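## Task

Job GT-3187 halted after step 2, and its earlier runs already count. Carry out step 3 and nothing more: take sample plate T46 out of TC's block, set it on any free deck position, then press START at LH. This run uses both plates. Wait until the run has finished. The moved plate must sit seated, lying flat within its locators with well A1 at the corner labelled A1. TC, the gel base GB and the gel imager IM are loose and must stay within about a finger's width of their starting spots, upright and barely rotated. PCR plate M95 must still be on D1, as at the start. Anything that stays in place only because the gripper holds it does not count, so release it and pull the arm away at the end.

## Robot and tools

Robot: one six-joint arm (a UF850 with a parallel two-finger gripper and a wrist camera). There is only this one arm, so every command is a single list for it.

Scene frame: origin on the table surface straight under the arm base, +z up, +x forward, +y to the left when facing along +x. The base may sit slightly tilted. Reported hand position is the point between the pads when closed (about 2 cm short of the fingertips) and gets less accurate far out. Fingers point along the gripper's +z and close along its y.

Lab layout: D1, D2, D3 are the liquid handler deck spots, D3 closest to the robot. LH is the handler's operator panel in front of TC; it has two buttons, START being the left one as you face it, and it only starts a run while LH's lamp is green. The handler's strip light is green only while a run is going; red means its head was blocked and it faulted, and once LH's lamp is also red, START parks the head. A run only counts if every plate it uses is seated, and the handler gives no sign of this; runs may be repeated. On labelled items, well A1 sits at the labelled short end, in the corner far from the labelled long side. TC has a hinged lid you close by hand: lower it gently, never let it fall or bang. A plate may stick in TC's block.

Gripper: opens to 84 mm. Grab plates, blocks or reservoirs across their width, on the body above the flange. Do not push a pad down onto a base flange; it can jam and may not come free by opening.

Tool execute_actions, argument actions: a list with zero or one entry. Empty list: no motion, returns the state with pictures. An action is {"rows": [...], "steps": n} with n from 3 to 15 (default 15); each control step lasts 1/30 s and takes one row, the last row repeating if rows run out. A wait is {"steps": n} with n up to 300 and no rows; it counts from the previous result, and your thinking time is included. Optional pictures: true adds camera images.

Each row has 7 numbers in [-1, 1]: six joint values in the order waist, shoulder, elbow, forearm roll, wrist pitch, wrist roll, then the gripper opening. Joint values are offsets, scaled so 1.0 equals 2.036 rad, measured from the joint angles in the latest result that reported them (before any such result in a scene, and for later calls in the same reply, from the pose at the action's start). They are not relative to the previous row, so all zeros drives back to that reference, not a hold. Opening is absolute: +1 fully open, -1 shut. Joint ranges in rad: waist ±6.283, shoulder ±2.304, elbow -4.224 to 0.061, forearm roll ±6.283, wrist pitch ±2.164, wrist roll ±6.283. A request more than 0.010 rad beyond a range is refused and nothing moves; true ends may differ by up to 0.010 rad, and overshooting requests are clipped to the end, reported as "joint sent to its limit" (possibly about an earlier action). Missing that line does not prove there is room.

Motion limits: joint targets move at most 3.14 rad/s with a short ramp; each step's target stays within 0.623 rad of the measured angle, and targets that would move the hand over 70 mm from where it is are scaled back. The arm keeps heading to the last row while you think until it has nearly stopped or a step is HELD. Each result is taken 3 steps before the action ends; those steps run during your reply.

Result lines: state line with end_effector_position (m), end_effector_quat_wxyz and velocities (m/s, rad/s); Joint positions and Joint velocities in column order plus pad gap in m (0.084 open); joint torques (offset, noisy, non-zero in free air); grip_measured, the opening on the command scale. To hold something, command an opening well below grip_measured; lower squeezes harder, up to about 24 N per pad, and a fast close can hit harder. HELD marks steps where your row was partly not sent; "joint command not followed" means the clearance check altered targets (mounting blocks and posts count as arm). TORQUE FAULT: a joint reached its load limit (N m: waist 54.6, shoulder 54.6, elbow 45.5, forearm roll 24.5, wrist pitch 17.2, wrist roll 17.2, held weight included); the arm backs off, pauses 10 s and drops the rest of the call. MOTOR HOT appears from 65 °C; at 80 °C an OVER-TEMPERATURE FAULT brakes the arm until it cools, so avoid holding loads long.

zoom_image: camera (cam_head_left, cam_head_right, cam_high, cam_low, cam_wrist, each 672x504) and region [x0, y0, x1, y1] in pixels from top-left, at most 504 by 504; it enlarges that camera's latest image. Calibration lines give K, distortion and T_world_to_cam; actual cameras may be off by a couple of degrees and millimetres.

read_manual(section="licences") returns URDF licence text only. finished_scene(scene) closes scene 1 or 2 irreversibly, grades it, and gives the next task; replying without any tool call ends everything.

Avoid: dropping plates, slamming the lid, hard impacts or shoves, knocking loose items (occasional outside pushes happen too), anything leaving the table, and faults or stops of any kind.

Each tool is called as a command line: name --argument value for each argument, lists and objects as JSON in quotes; but a table of rows of numbers goes row by row, as --pt "numbers of a row", without its own name.

## Session

execute_actions --actions '[]'

Scene clock: 0.00 s of 8400.00 s.
end_effector_position=(+0.2183, -0.2514, +0.3707) grip_measured=+1.00 end_effector_quat_wxyz=(-0.025, +0.494, +0.612, -0.617) end_effector_velocity=(-0.000, +0.000, -0.000) end_effector_angular_velocity=(+0.001, +0.001, +0.000)
Joint positions: [-0.427 -0.813 -0.682 -1.343 -0.734 -1.013  0.084]
Joint velocities: [ 0.001 -0.     0.    -0.     0.    -0.     0.   ]
Joint torques (N m, as the arm reports them, + toward a larger angle): no reading
Motor temperatures (°C, as the motors report them): [23 25 28 29 29 31]

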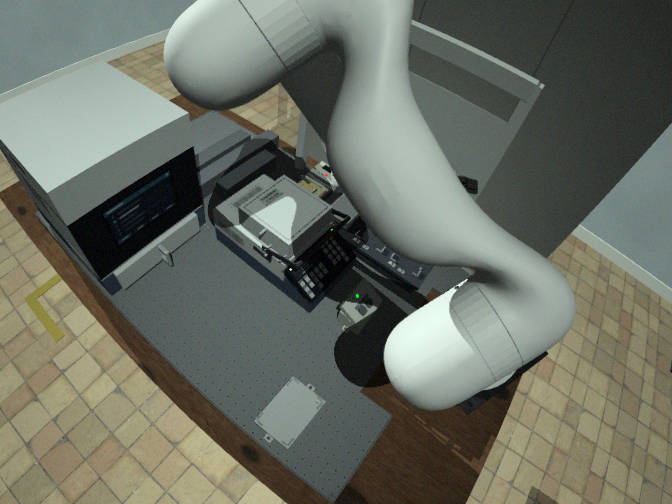

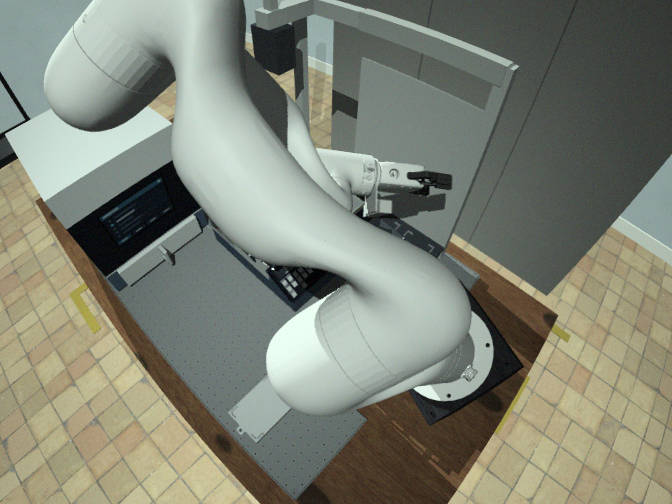

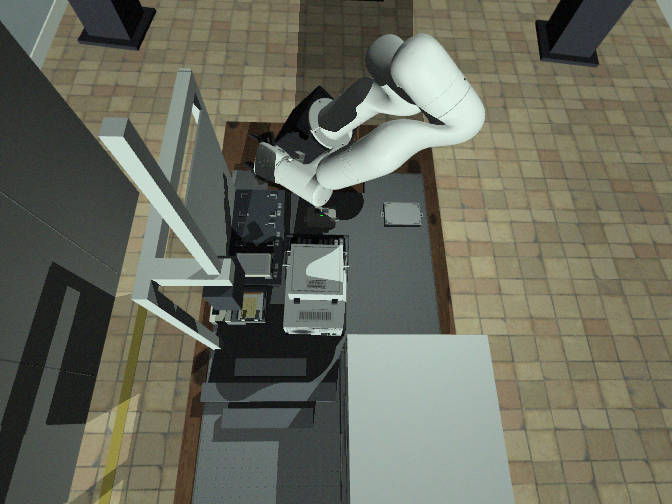

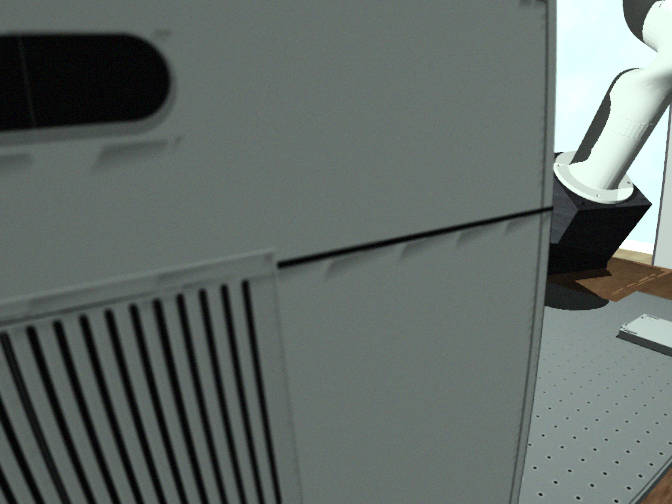

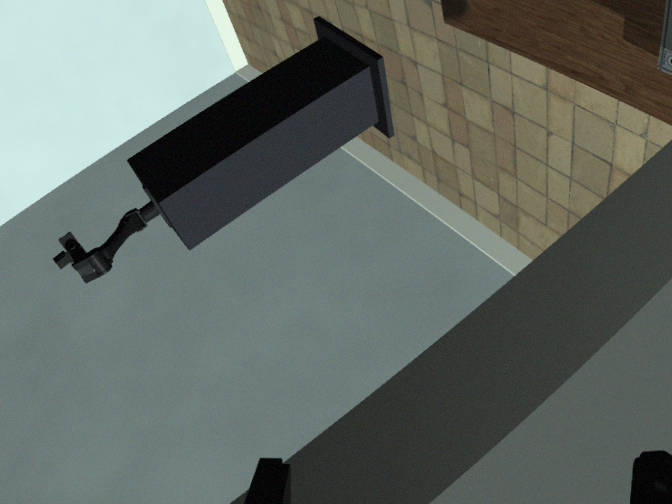

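zoom_image --camera "cam_high" --region '[190, 160, 450, 355]'

zoom_image --camera "cam_head_left" --region '[200, 140, 460, 340]'

Region (190, 160, 450, 355) of cam_high's 672x504 image, scaled by 1.938, with more detail than that image has; it fills the top 378 rows of this view, and the rest is white.

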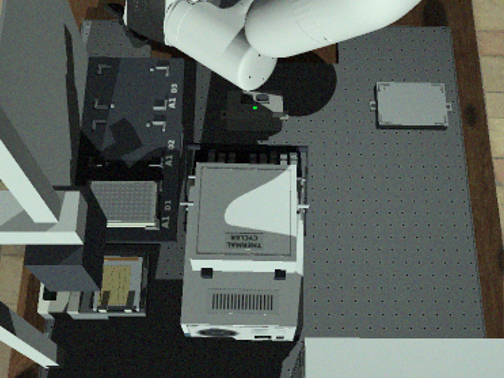

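Region (200, 140, 460, 340) of cam_head_left's 672x504 image, scaled by 1.938, with more detail than that image has; it fills the top 388 rows of this view, and the rest is white.

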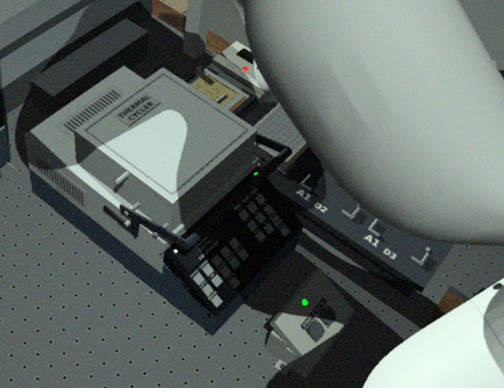

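execute_actions --actions '[{"rows": [[-0.1139,0.1610,-0.0920,-0.4718,0.7550,0.5578,1]], "steps": 15}]'

execute_actions --actions '[{"steps": 20}]' --pictures true

Scene clock: 4.37 s of 8400.00 s.
end_effector_position=(+0.3285, -0.2874, +0.3850) grip_measured=+1.00 end_effector_quat_wxyz=(+0.145, +0.549, +0.660, -0.492) end_effector_velocity=(+0.351, -0.050, +0.063) end_effector_angular_velocity=(+0.335, -1.210, +0.574)
Joint positions: [-0.514 -0.69  -0.753 -1.607 -0.469 -0.748  0.084]
Joint velocities: [-0.257  0.365 -0.209 -0.97   0.967  0.966  0.   ]
Joint torques (N m, as the arm reports them, + toward a larger angle): [-14.77  25.55 -10.8   -2.72  -1.25  -0.1 ]
Motor temperatures (°C, as the motors report them): [23 25 28 29 29 31]
Steps of this call (steps 1 to 90: nothing new was sent; then 0.97 s passed at rest; steps 91 to 102: the first 12 steps of this action). Readings (joint positions):
91: [-0.427 -0.813 -0.682 -1.343 -0.734 -1.013]
92: [-0.428 -0.812 -0.683 -1.346 -0.731 -1.010]
94: [-0.440 -0.795 -0.692 -1.379 -0.696 -0.975]
98: [-0.479 -0.739 -0.725 -1.489 -0.588 -0.867]
102: the state above

Scene clock: 5.03 s of 8400.00 s.
end_effector_position=(+0.4570, -0.1455, +0.3930) grip_measured=+1.00 end_effector_quat_wxyz=(+0.078, +0.692, +0.716, -0.055) end_effector_velocity=(-0.035, +0.339, +0.020) end_effector_angular_velocity=(+1.413, +0.148, -0.225)
Joint positions: [-0.648 -0.501 -0.86  -2.249  0.594  0.044  0.084]
Joint velocities: [-0.081  0.114 -0.065 -0.403  1.55   0.583  0.   ]
Joint torques (N m, as the arm reports them, + toward a larger angle): [-14.38  25.17 -14.19  -1.31  -0.53  -0.12]
Motor temperatures (°C, as the motors report them): [23 25 28 29 29 31]
Kept back: nothing.
Steps of this call (steps 1 to 3: the last 3 steps of your previous action; steps 4 to 20: the robot went on to your last target). Readings (joint positions):
1: [-0.522 -0.678 -0.760 -1.641 -0.436 -0.715]
2: [-0.531 -0.666 -0.766 -1.675 -0.401 -0.680]
4: [-0.548 -0.642 -0.780 -1.752 -0.325 -0.604]
8: [-0.583 -0.592 -0.809 -1.925 -0.135 -0.413]
20: the state above
camera_calibration (this result's frames):
cam_wrist: T_world_to_cam=[[0.999134, 0.0344712, 0.0232889, -0.426957], [0.02924, -0.980113, 0.196276, -0.167584], [0.0295916, -0.195425, -0.980272, 0.471774], [0, 0, 0, 1]] pos_world=[0.417527, -0.0573365, 0.505303]

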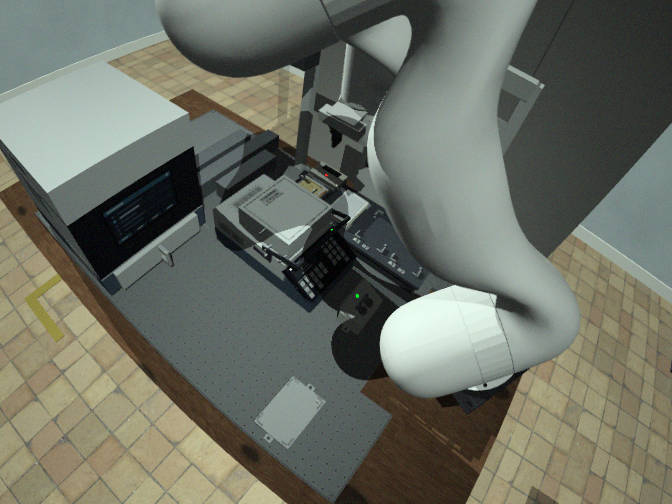

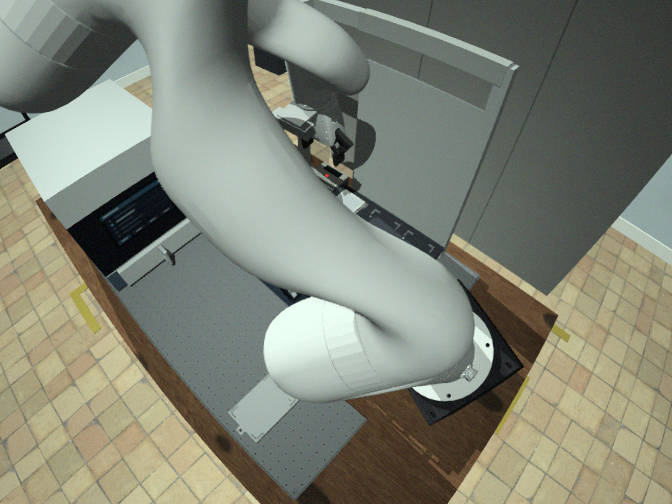

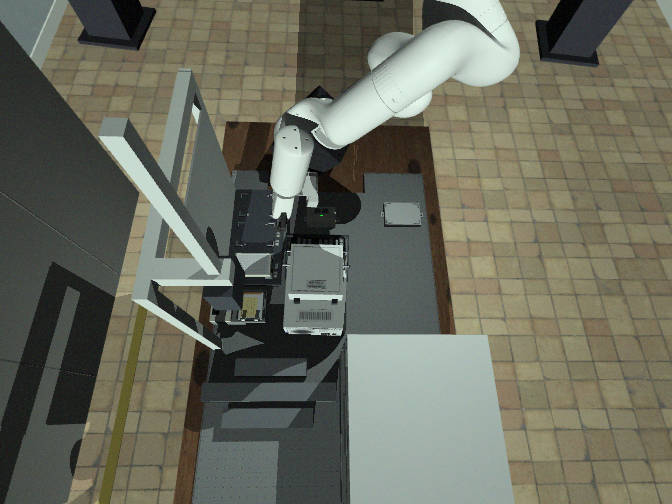

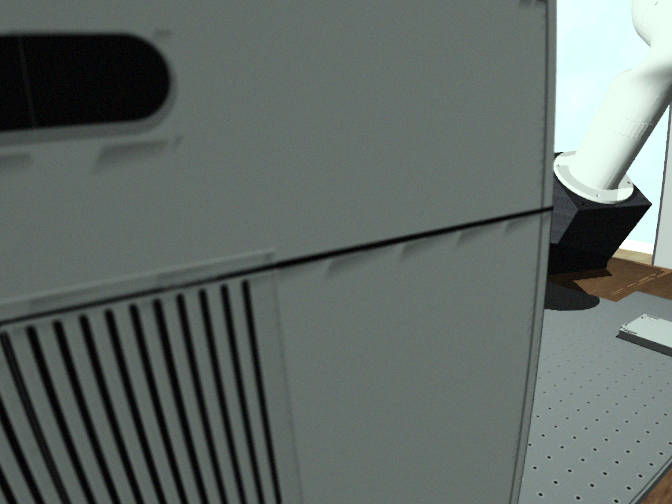

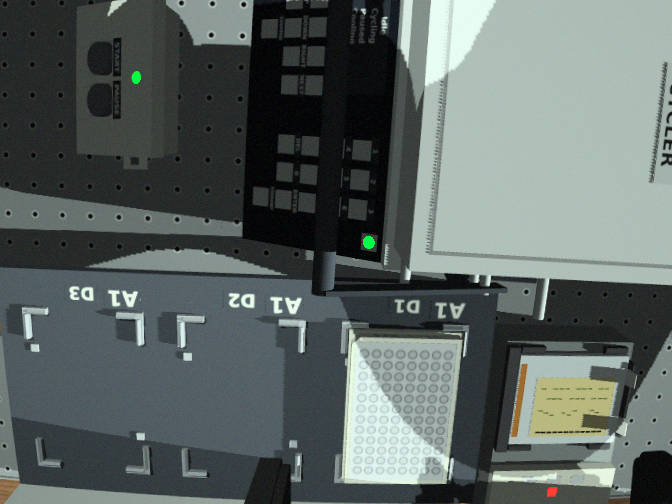

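execute_actions --actions '[]'

Scene clock: 5.07 s of 8400.00 s.
end_effector_position=(+0.4557, -0.1348, +0.3939) grip_measured=+1.00 end_effector_quat_wxyz=(+0.061, +0.696, +0.715, -0.041) end_effector_velocity=(-0.038, +0.298, +0.032) end_effector_angular_velocity=(+1.232, +0.166, -0.205)
Joint positions: [-0.65  -0.497 -0.862 -2.261  0.643  0.062  0.084]
Joint velocities: [-0.072  0.102 -0.059 -0.355  1.361  0.51   0.   ]
Joint torques (N m, as the arm reports them, + toward a larger angle): [-15.69  26.04 -13.21  -1.24  -0.62   0.27]
Motor temperatures (°C, as the motors report them): [23 25 28 29 29 31]
Kept back: nothing.
Steps of this call (step 1: the robot went on to your last target). Readings (joint positions):
1: the state above
camera_calibration (this result's frames):
cam_wrist: T_world_to_cam=[[0.999466, 0.0263243, 0.0193333, -0.425819], [0.0230746, -0.988043, 0.152441, -0.138227], [0.023115, -0.151914, -0.988123, 0.486677], [0, 0, 0, 1]] pos_world=[0.417532, -0.051432, 0.510201]

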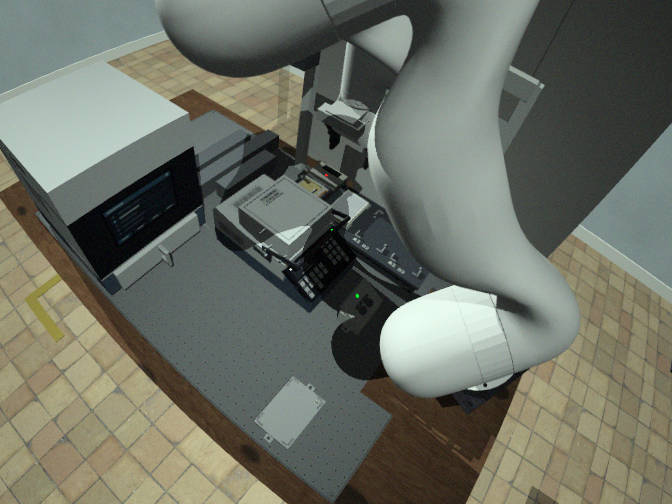

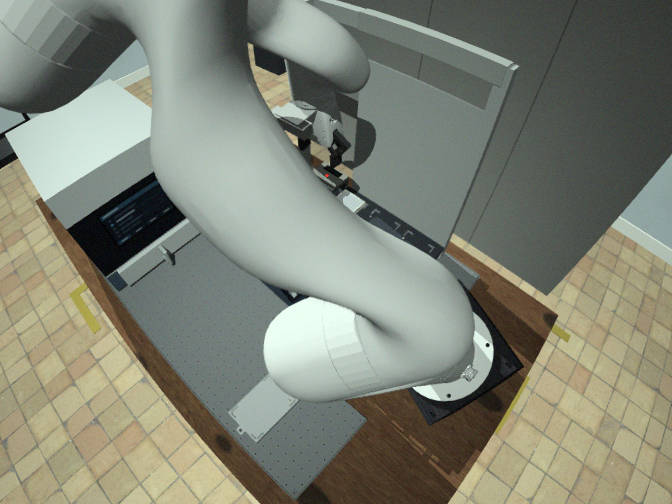

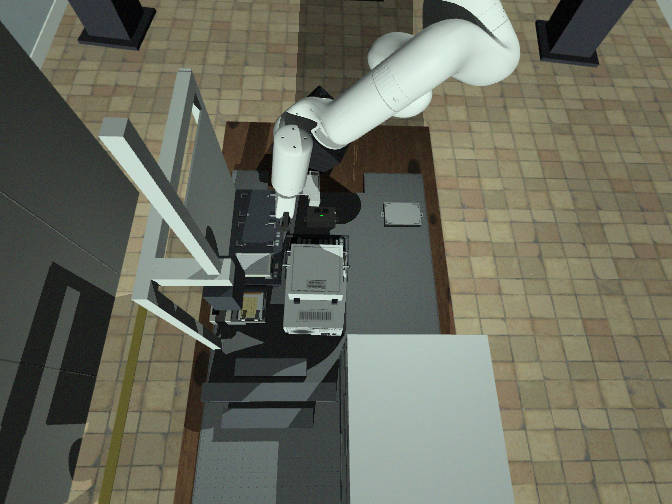

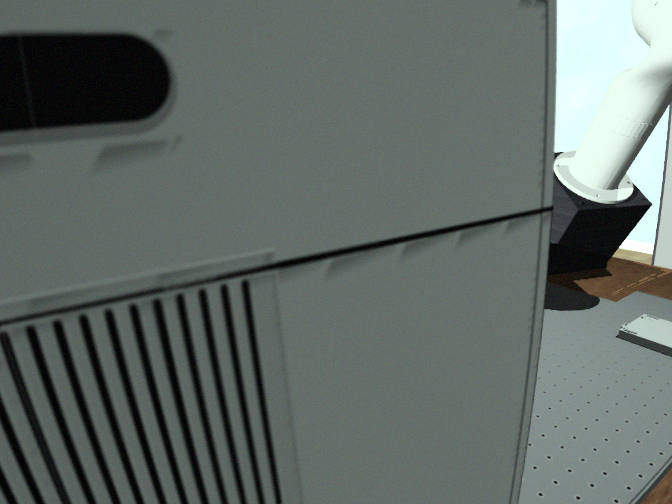

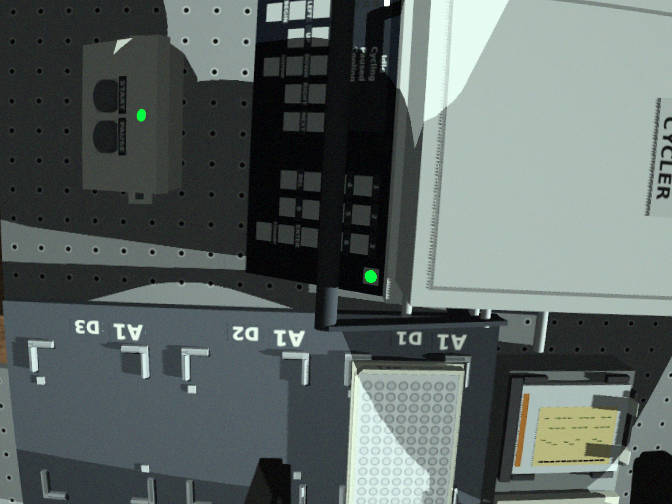

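execute_actions --actions '[{"steps": 20}]' --pictures true

Scene clock: 5.73 s of 8400.00 s.
end_effector_position=(+0.4499, -0.0998, +0.4002) grip_measured=+1.00 end_effector_quat_wxyz=(+0.001, +0.707, +0.707, +0.000) end_effector_velocity=(-0.001, +0.000, +0.000) end_effector_angular_velocity=(+0.002, +0.001, -0.002)
Joint positions: [-0.658 -0.486 -0.869 -2.303  0.802  0.122  0.084]
Joint velocities: [-0.001 -0.     0.001 -0.001  0.002  0.001 -0.   ]
Joint torques (N m, as the arm reports them, + toward a larger angle): [-17.03  26.45 -13.61  -0.02  -0.07  -0.2 ]
Motor temperatures (°C, as the motors report them): [23 25 28 29 29 31]
Kept back: nothing.
Steps of this call (steps 1 to 20: the robot went on to your last target). Readings (joint positions):
1: [-0.652 -0.494 -0.864 -2.272 0.684 0.078]
2: [-0.654 -0.492 -0.866 -2.281 0.717 0.090]
4: [-0.656 -0.489 -0.867 -2.292 0.759 0.106]
8: [-0.658 -0.487 -0.869 -2.300 0.791 0.118]
20: the state above
camera_calibration (this result's frames):
cam_wrist: T_world_to_cam=[[0.999985, -0.0011923, -0.00537313, -0.414109], [-0.00113967, -0.999951, 0.00978843, -0.0377259], [-0.00538454, -0.00978216, -0.999938, 0.530086], [0, 0, 0, 1]] pos_world=[0.416914, -0.0330325, 0.528197]

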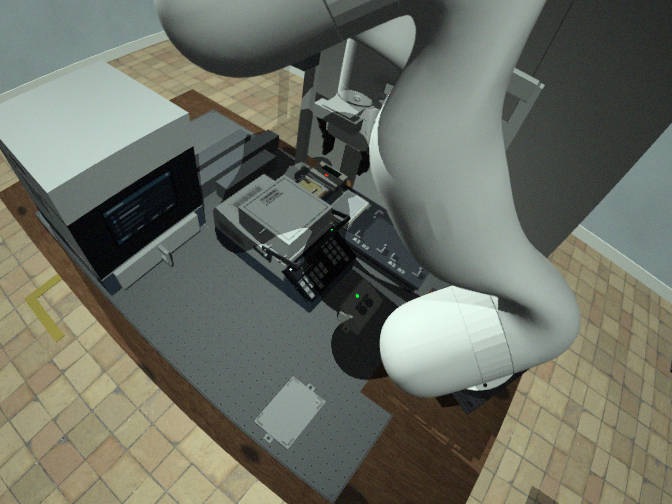

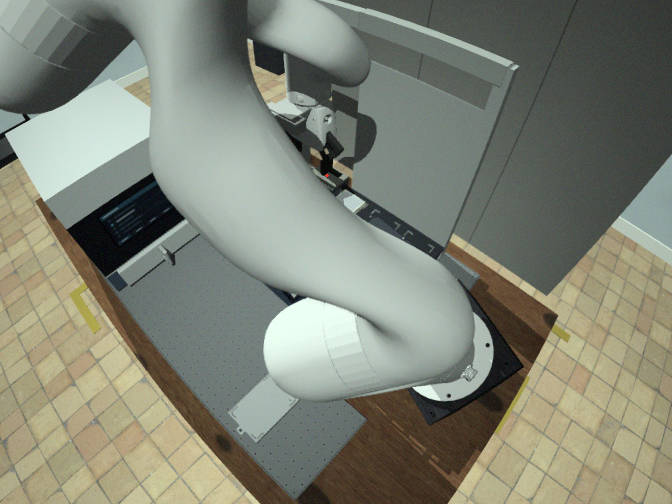

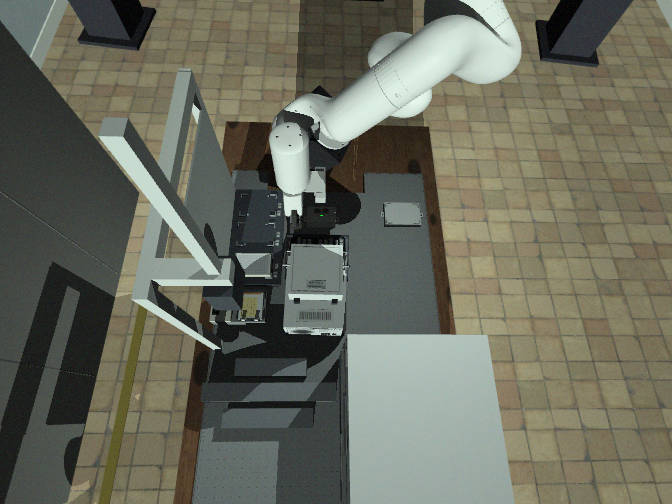

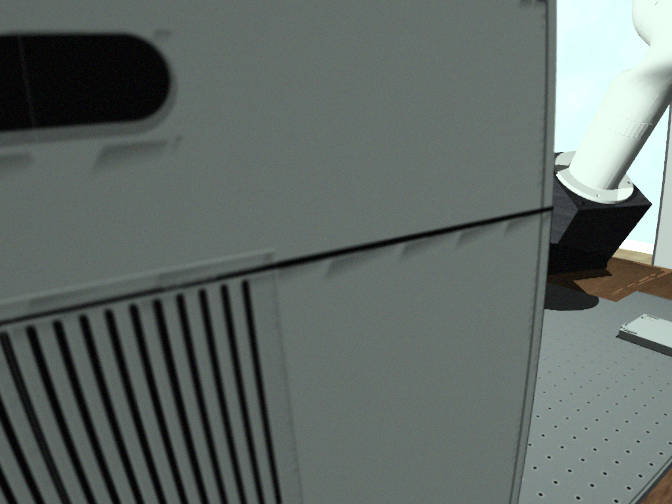

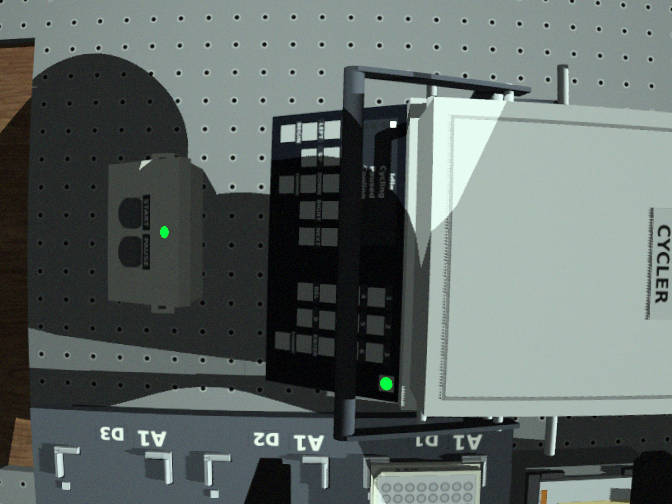

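zoom_image --camera "cam_wrist" --region '[320, 50, 620, 200]'

zoom_image --camera "cam_head_left" --region '[210, 170, 370, 310]'

Region (320, 50, 620, 200) of cam_wrist's 672x504 image, scaled by 1.680, with more detail than that image has.

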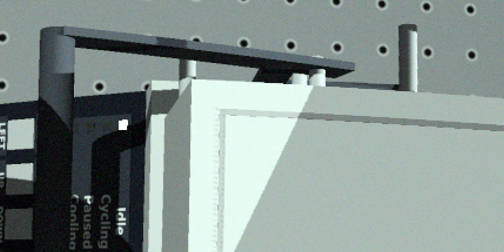

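Region (210, 170, 370, 310) of cam_head_left's 672x504 image, scaled by 3.150, with more detail than that image has; it fills the top 441 rows of this view, and the rest is white.

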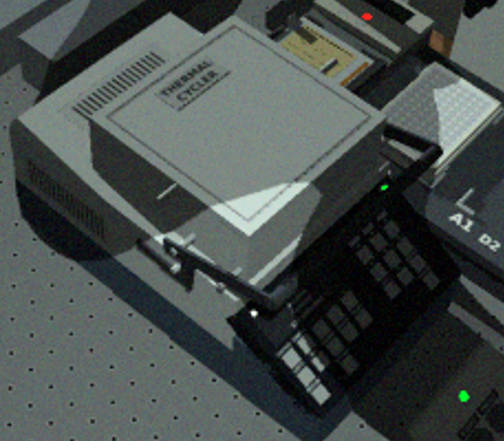

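execute_actions --actions '[{"rows": [[0.7153,-0.1488,-0.2574,-0.7501,0.1858,-0.1728,1]], "steps": 15}]'

execute_actions --actions '[{"steps": 45}]'

Scene clock: 8.80 s of 8400.00 s.
end_effector_position=(+0.4928, -0.0330, +0.3487) grip_measured=+1.00 end_effector_quat_wxyz=(-0.151, +0.477, +0.864, -0.061) end_effector_velocity=(+0.068, +0.220, -0.169) end_effector_angular_velocity=(+0.328, +1.042, +1.673)
Joint positions: [-0.396 -0.599 -1.065 -2.566  0.943 -0.009  0.084]
Joint velocities: [ 0.857 -0.295 -0.509 -0.856  0.367 -0.341 -0.   ]
Joint torques (N m, as the arm reports them, + toward a larger angle): [-17.28  30.68 -11.9   -1.4    0.36  -0.24]
Motor temperatures (°C, as the motors report them): [23 25 28 29 29 31]
Steps of this call (steps 1 to 15: the robot went on to your last target; steps 16 to 80: nothing new was sent; steps 81 to 92: the first 12 steps of this action). Readings (joint positions):
81: [-0.658 -0.486 -0.869 -2.303 0.803 0.122]
82: [-0.656 -0.487 -0.872 -2.306 0.805 0.120]
84: [-0.622 -0.503 -0.900 -2.341 0.826 0.101]
88: [-0.508 -0.556 -0.991 -2.454 0.890 0.041]
92: the state above

Scene clock: 10.30 s of 8400.00 s.
end_effector_position=(+0.5204, +0.2892, +0.1691) grip_measured=+1.00 end_effector_quat_wxyz=(+0.432, +0.553, -0.569, +0.429) end_effector_velocity=(+0.002, +0.040, -0.014) end_effector_angular_velocity=(-0.014, +0.070, +0.181)
Joint positions: [ 0.787 -0.787 -1.391 -3.818  1.179 -0.228  0.084]
Joint velocities: [ 0.09  -0.01  -0.017 -0.109  0.015 -0.012 -0.   ]
Joint torques (N m, as the arm reports them, + toward a larger angle): [-10.51  44.19  -7.88   0.14   1.19  -0.23]
Motor temperatures (°C, as the motors report them): [23 26 28 29 29 31]
Kept back: nothing.
Steps of this call (steps 1 to 3: the last 3 steps of your previous action; steps 4 to 45: the robot went on to your last target). Readings (joint positions):
1: [-0.367 -0.608 -1.082 -2.594 0.955 -0.020]
2: [-0.338 -0.618 -1.098 -2.623 0.967 -0.031]
4: [-0.279 -0.635 -1.128 -2.682 0.989 -0.051]
8: [-0.159 -0.665 -1.180 -2.803 1.026 -0.086]
45: the state above

execute_actions --actions '[{"steps": 10}]' --pictures true

Scene clock: 10.63 s of 8400.00 s.
end_effector_position=(+0.5205, +0.2935, +0.1676) grip_measured=+1.00 end_effector_quat_wxyz=(+0.430, +0.560, -0.562, +0.431) end_effector_velocity=(-0.000, +0.003, -0.001) end_effector_angular_velocity=(-0.000, +0.004, +0.010)
Joint positions: [ 0.797 -0.788 -1.393 -3.829  1.181 -0.229  0.084]
Joint velocities: [ 0.006 -0.    -0.001 -0.005  0.001 -0.001  0.   ]
Joint torques (N m, as the arm reports them, + toward a larger angle): [-8.19 38.54 -7.58 -0.93  0.95 -0.13]
Motor temperatures (°C, as the motors report them): [23 26 28 29 29 31]
Kept back: nothing.
Steps of this call (steps 1 to 10: the robot went on to your last target). Readings (joint positions):
1: [0.790 -0.788 -1.392 -3.821 1.180 -0.229]
2: [0.792 -0.788 -1.392 -3.824 1.180 -0.229]
4: [0.794 -0.788 -1.393 -3.827 1.180 -0.229]
8: [0.797 -0.788 -1.393 -3.829 1.180 -0.229]
10: the state above
camera_calibration (this result's frames):
cam_wrist: T_world_to_cam=[[-0.999978, -0.00371581, -0.00555971, 0.55624], [0.00436495, 0.26716, -0.963642, 0.146356], [0.00506604, -0.963645, -0.267138, 0.453385], [0, 0, 0, 1]] pos_world=[0.553292, 0.399868, 0.265244]

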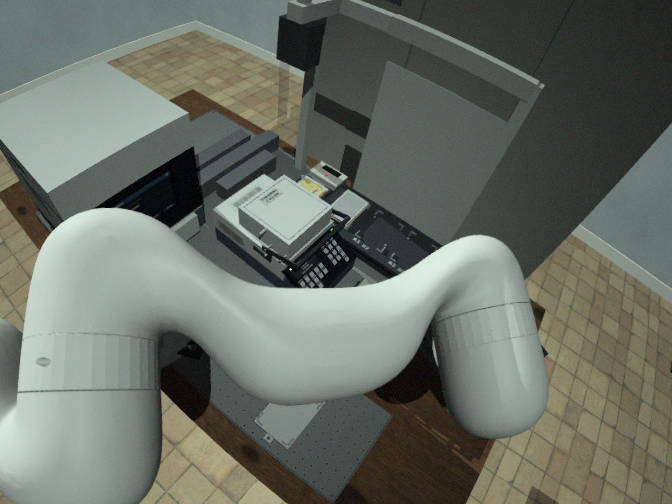

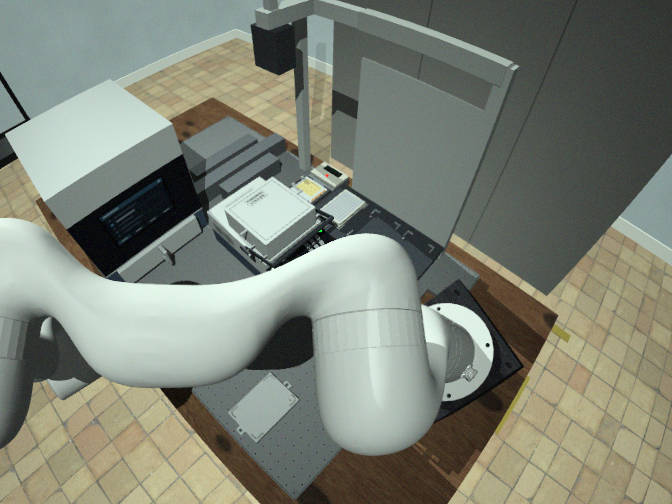

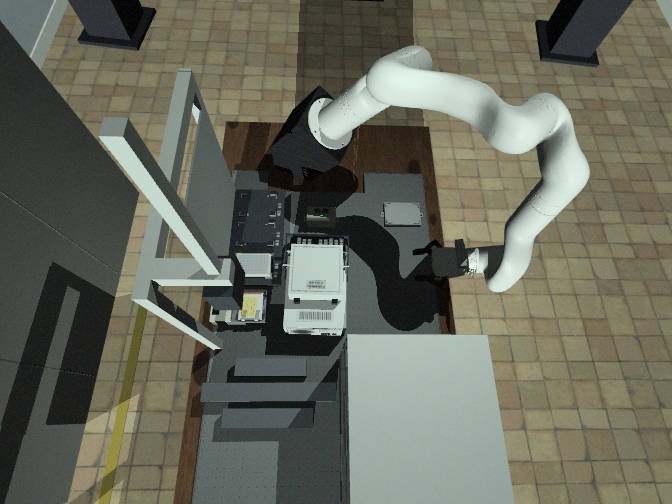

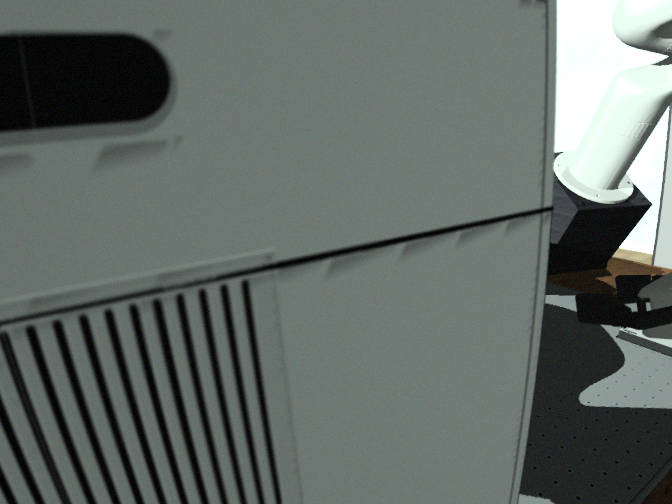

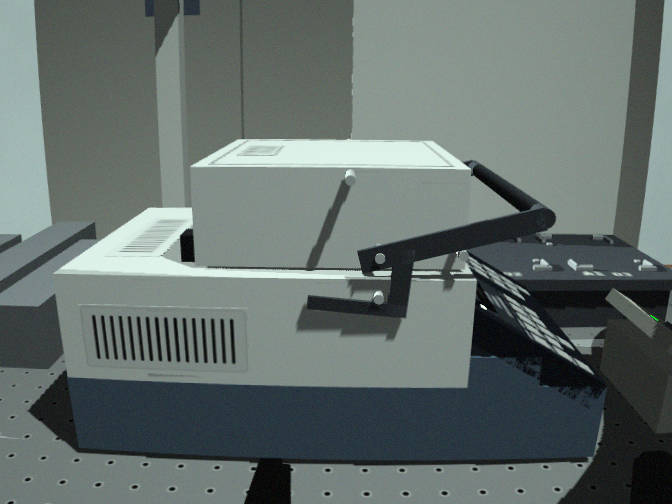

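execute_actions --actions '[{"rows": [[-0.0240,-0.0154,0.1737,-0.0900,-0.0130,-0.7533,0.0]], "steps": 15}]'

execute_actions --actions '[{"steps": 30}]' --pictures true

Scene clock: 15.30 s of 8400.00 s.
end_effector_position=(+0.4758, +0.2099, +0.1749) grip_measured=-0.01 end_effector_quat_wxyz=(+0.577, +0.647, -0.374, +0.330) end_effector_velocity=(-0.145, -0.245, +0.043) end_effector_angular_velocity=(-0.405, +2.049, +0.245)
Joint positions: [ 0.772 -0.805 -1.209 -3.925  1.167 -0.614  0.044]
Joint velocities: [-0.078 -0.049  0.564 -0.292 -0.042 -1.597 -0.002]
Joint torques (N m, as the arm reports them, + toward a larger angle): [-9.19 41.2  -6.11  0.19  1.31 -0.61]
Motor temperatures (°C, as the motors report them): [23 26 28 29 29 31]
Steps of this call (steps 1 to 30: the robot went on to your last target; steps 31 to 90: nothing new was sent; then 1.27 s passed at rest; steps 91 to 102: the first 12 steps of this action). Readings (joint positions):
91: [0.798 -0.788 -1.393 -3.830 1.181 -0.230]
92: [0.798 -0.788 -1.392 -3.831 1.180 -0.233]
94: [0.795 -0.789 -1.372 -3.842 1.179 -0.271]
98: [0.783 -0.798 -1.286 -3.885 1.172 -0.427]
102: the state above

Scene clock: 16.30 s of 8400.00 s.
end_effector_position=(+0.4302, +0.1400, +0.1931) grip_measured=-0.01 end_effector_quat_wxyz=(+0.702, +0.702, +0.088, -0.088) end_effector_velocity=(-0.000, -0.000, +0.000) end_effector_angular_velocity=(-0.001, +0.007, -0.001)
Joint positions: [ 0.748 -0.82  -1.04  -4.013  1.154 -1.762  0.044]
Joint velocities: [-0.001 -0.     0.     0.     0.    -0.007 -0.   ]
Joint torques (N m, as the arm reports them, + toward a larger angle): [-5.88 34.04 -2.86  1.2   1.28 -0.38]
Motor temperatures (°C, as the motors report them): [23 26 28 29 29 31]
Kept back: nothing.
Steps of this call (steps 1 to 3: the last 3 steps of your previous action; steps 4 to 30: the robot went on to your last target). Readings (joint positions):
1: [0.769 -0.807 -1.190 -3.935 1.165 -0.670]
2: [0.767 -0.808 -1.171 -3.945 1.164 -0.730]
4: [0.762 -0.811 -1.135 -3.963 1.161 -0.866]
8: [0.754 -0.817 -1.078 -3.992 1.157 -1.180]
30: the state above
camera_calibration (this result's frames):
cam_wrist: T_world_to_cam=[[0.245936, -0.00624875, 0.969266, -0.258373], [-0.969232, 0.00899239, 0.245985, 0.433662], [-0.0102531, -0.99994, -0.00384494, 0.273563], [0, 0, 0, 1]] pos_world=[0.486667, 0.268032, 0.14481]

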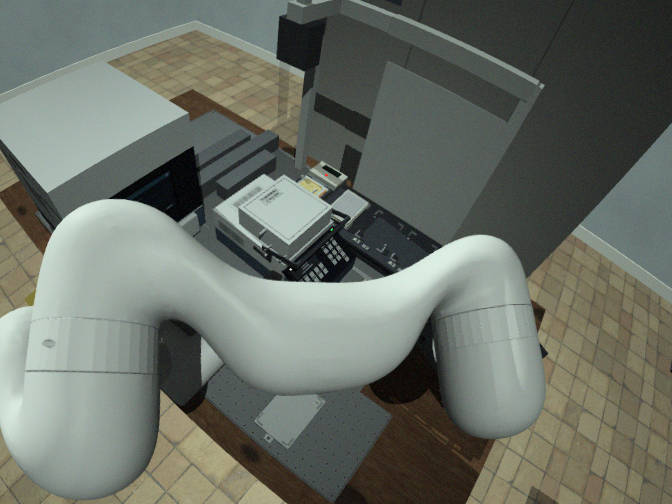

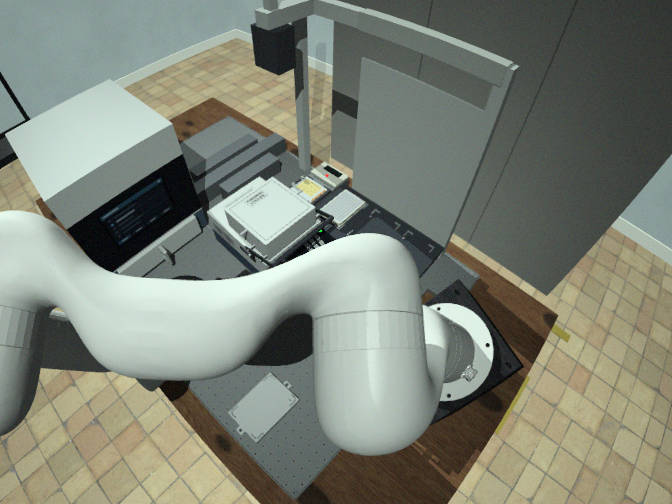

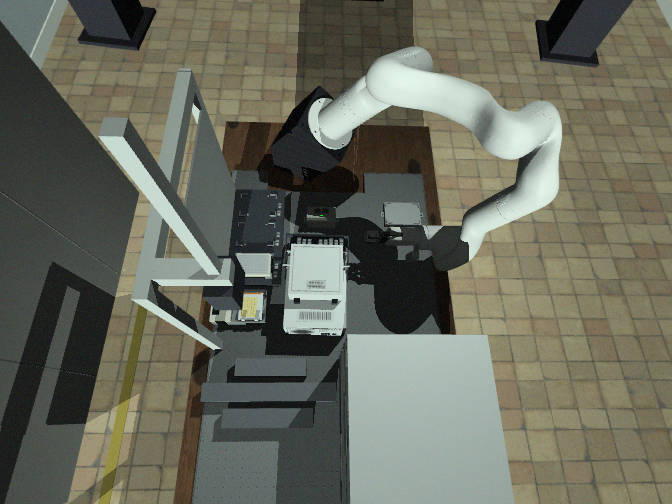

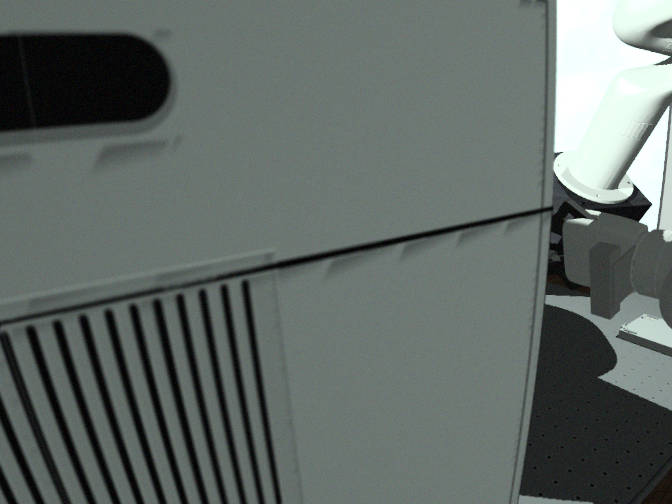

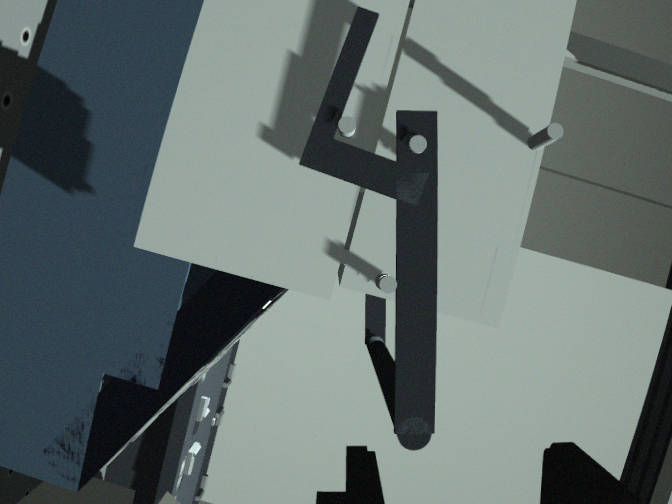

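zoom_image --camera "cam_wrist" --region '[300, 380, 620, 504]'

Region (300, 380, 620, 504) of cam_wrist's 672x504 image, scaled by 1.575, with more detail than that image has; it fills the top 195 rows of this view, and the rest is white.

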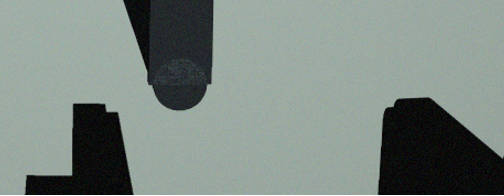

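execute_actions --actions '[{"rows": [[-0.0596,-0.0345,0.0290,-0.0818,-0.0440,0.0536,0.0]], "steps": 15}]'

execute_actions --actions '[{"steps": 12}]' --pictures true

Scene clock: 17.97 s of 8400.00 s.
end_effector_position=(+0.4326, +0.0613, +0.1884) grip_measured=-0.01 end_effector_quat_wxyz=(+0.703, +0.701, +0.087, -0.087) end_effector_velocity=(+0.001, -0.056, -0.006) end_effector_angular_velocity=(+0.023, -0.010, +0.004)
Joint positions: [ 0.636 -0.885 -0.985 -4.166  1.072 -1.662  0.044]
Joint velocities: [-0.085 -0.046  0.036 -0.129 -0.071  0.088  0.   ]
Joint torques (N m, as the arm reports them, + toward a larger angle): [-9.67 37.17 -1.74  2.18  1.27 -0.25]
Motor temperatures (°C, as the motors report them): [23 26 28 29 29 31]
Steps of this call (steps 1 to 15: the robot went on to your last target; steps 16 to 38: nothing new was sent; steps 39 to 50: the first 12 steps of this action). Readings (joint positions):
39: [0.748 -0.820 -1.040 -4.013 1.154 -1.763]
40: [0.746 -0.821 -1.039 -4.016 1.152 -1.761]
42: [0.724 -0.833 -1.029 -4.047 1.135 -1.739]
46: [0.661 -0.871 -0.997 -4.131 1.091 -1.685]
50: the state above

Scene clock: 18.37 s of 8400.00 s.
end_effector_position=(+0.4324, +0.0554, +0.1879) grip_measured=-0.01 end_effector_quat_wxyz=(+0.702, +0.702, +0.086, -0.087) end_effector_velocity=(-0.000, -0.001, -0.000) end_effector_angular_velocity=(-0.000, +0.001, +0.000)
Joint positions: [ 0.627 -0.89  -0.981 -4.179  1.065 -1.653  0.044]
Joint velocities: [-0.001 -0.002  0.001 -0.003 -0.001  0.002  0.   ]
Joint torques (N m, as the arm reports them, + toward a larger angle): [-14.4   36.27  -1.52   0.91   1.64  -0.3 ]
Motor temperatures (°C, as the motors report them): [23 26 28 29 29 31]
Kept back: nothing.
Steps of this call (steps 1 to 3: the last 3 steps of your previous action; steps 4 to 12: the robot went on to your last target). Readings (joint positions):
1: [0.634 -0.886 -0.984 -4.169 1.070 -1.659]
2: [0.632 -0.887 -0.983 -4.172 1.068 -1.658]
4: [0.630 -0.888 -0.982 -4.175 1.066 -1.655]
8: [0.628 -0.889 -0.981 -4.178 1.065 -1.654]
12: the state above
camera_calibration (this result's frames):
cam_wrist: T_world_to_cam=[[0.241956, -0.00596361, 0.970269, -0.252901], [-0.970229, 0.00944528, 0.242004, 0.439007], [-0.0106077, -0.999938, -0.00350072, 0.189045], [0, 0, 0, 1]] pos_world=[0.489133, 0.183378, 0.139802]

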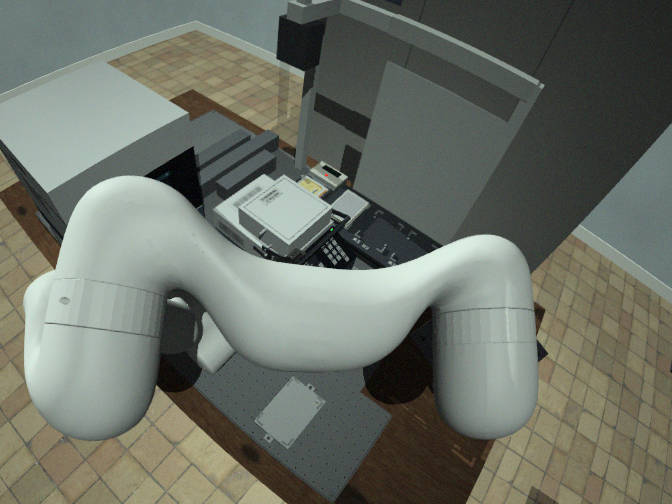

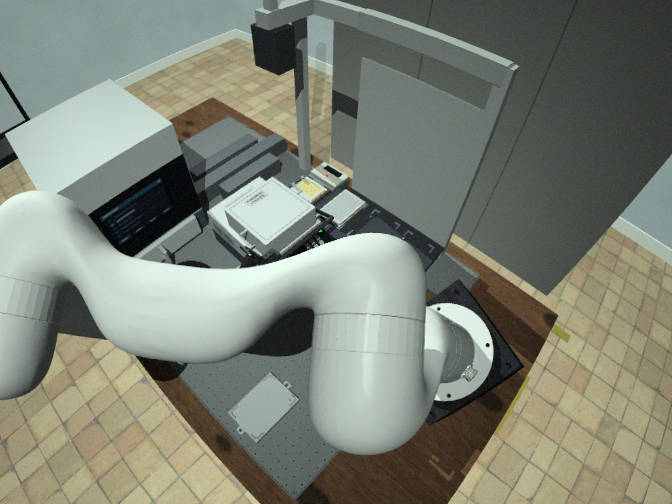

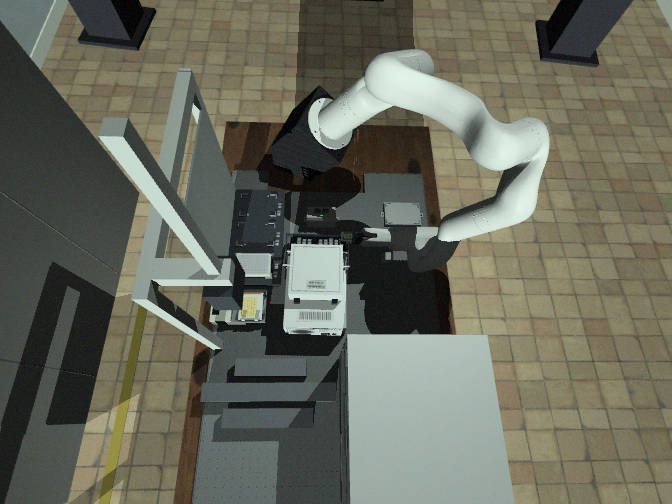

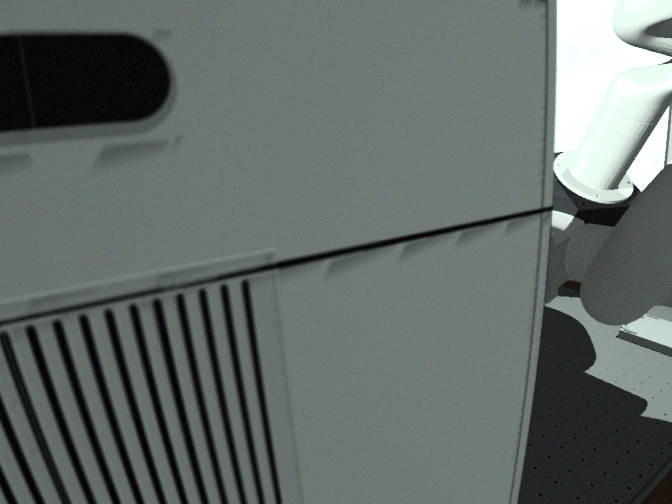

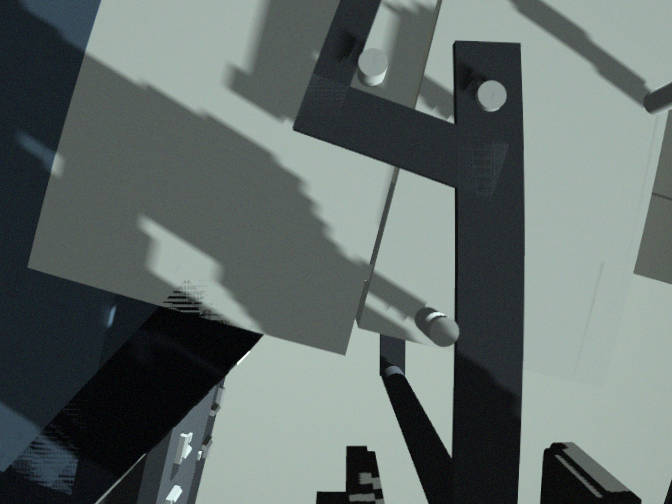

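execute_actions --actions '[{"rows": [[0,0,0,0,0,0,-0.3],[0,0,0,0,0,0,-0.45],[0,0,0,0,0,0,-0.6]], "steps": 12}]'

Scene clock: 19.70 s of 8400.00 s.
end_effector_position=(+0.4324, +0.0553, +0.1879) grip_measured=-0.60 end_effector_quat_wxyz=(+0.702, +0.702, +0.086, -0.087) end_effector_velocity=(+0.000, +0.000, +0.000) end_effector_angular_velocity=(-0.000, +0.000, +0.000)
Joint positions: [ 0.627 -0.89  -0.981 -4.179  1.065 -1.653  0.018]
Joint velocities: [ 0.     0.    -0.     0.     0.001 -0.001 -0.01 ]
Joint torques (N m, as the arm reports them, + toward a larger angle): [-12.21  32.77  -2.27  -0.26   1.31  -0.37]
Motor temperatures (°C, as the motors report them): [23 26 28 29 29 31]
Steps of this call (steps 1 to 30: the robot went on to your last target; step 31: nothing new was sent; steps 32 to 40: the first 9 steps of this action). Readings (joint positions):
32: [0.627 -0.890 -0.981 -4.179 1.064 -1.653]
33: [0.627 -0.890 -0.981 -4.179 1.065 -1.653]
35: [0.627 -0.890 -0.981 -4.179 1.065 -1.653]
39: [0.627 -0.890 -0.981 -4.179 1.065 -1.653]
40: the state above


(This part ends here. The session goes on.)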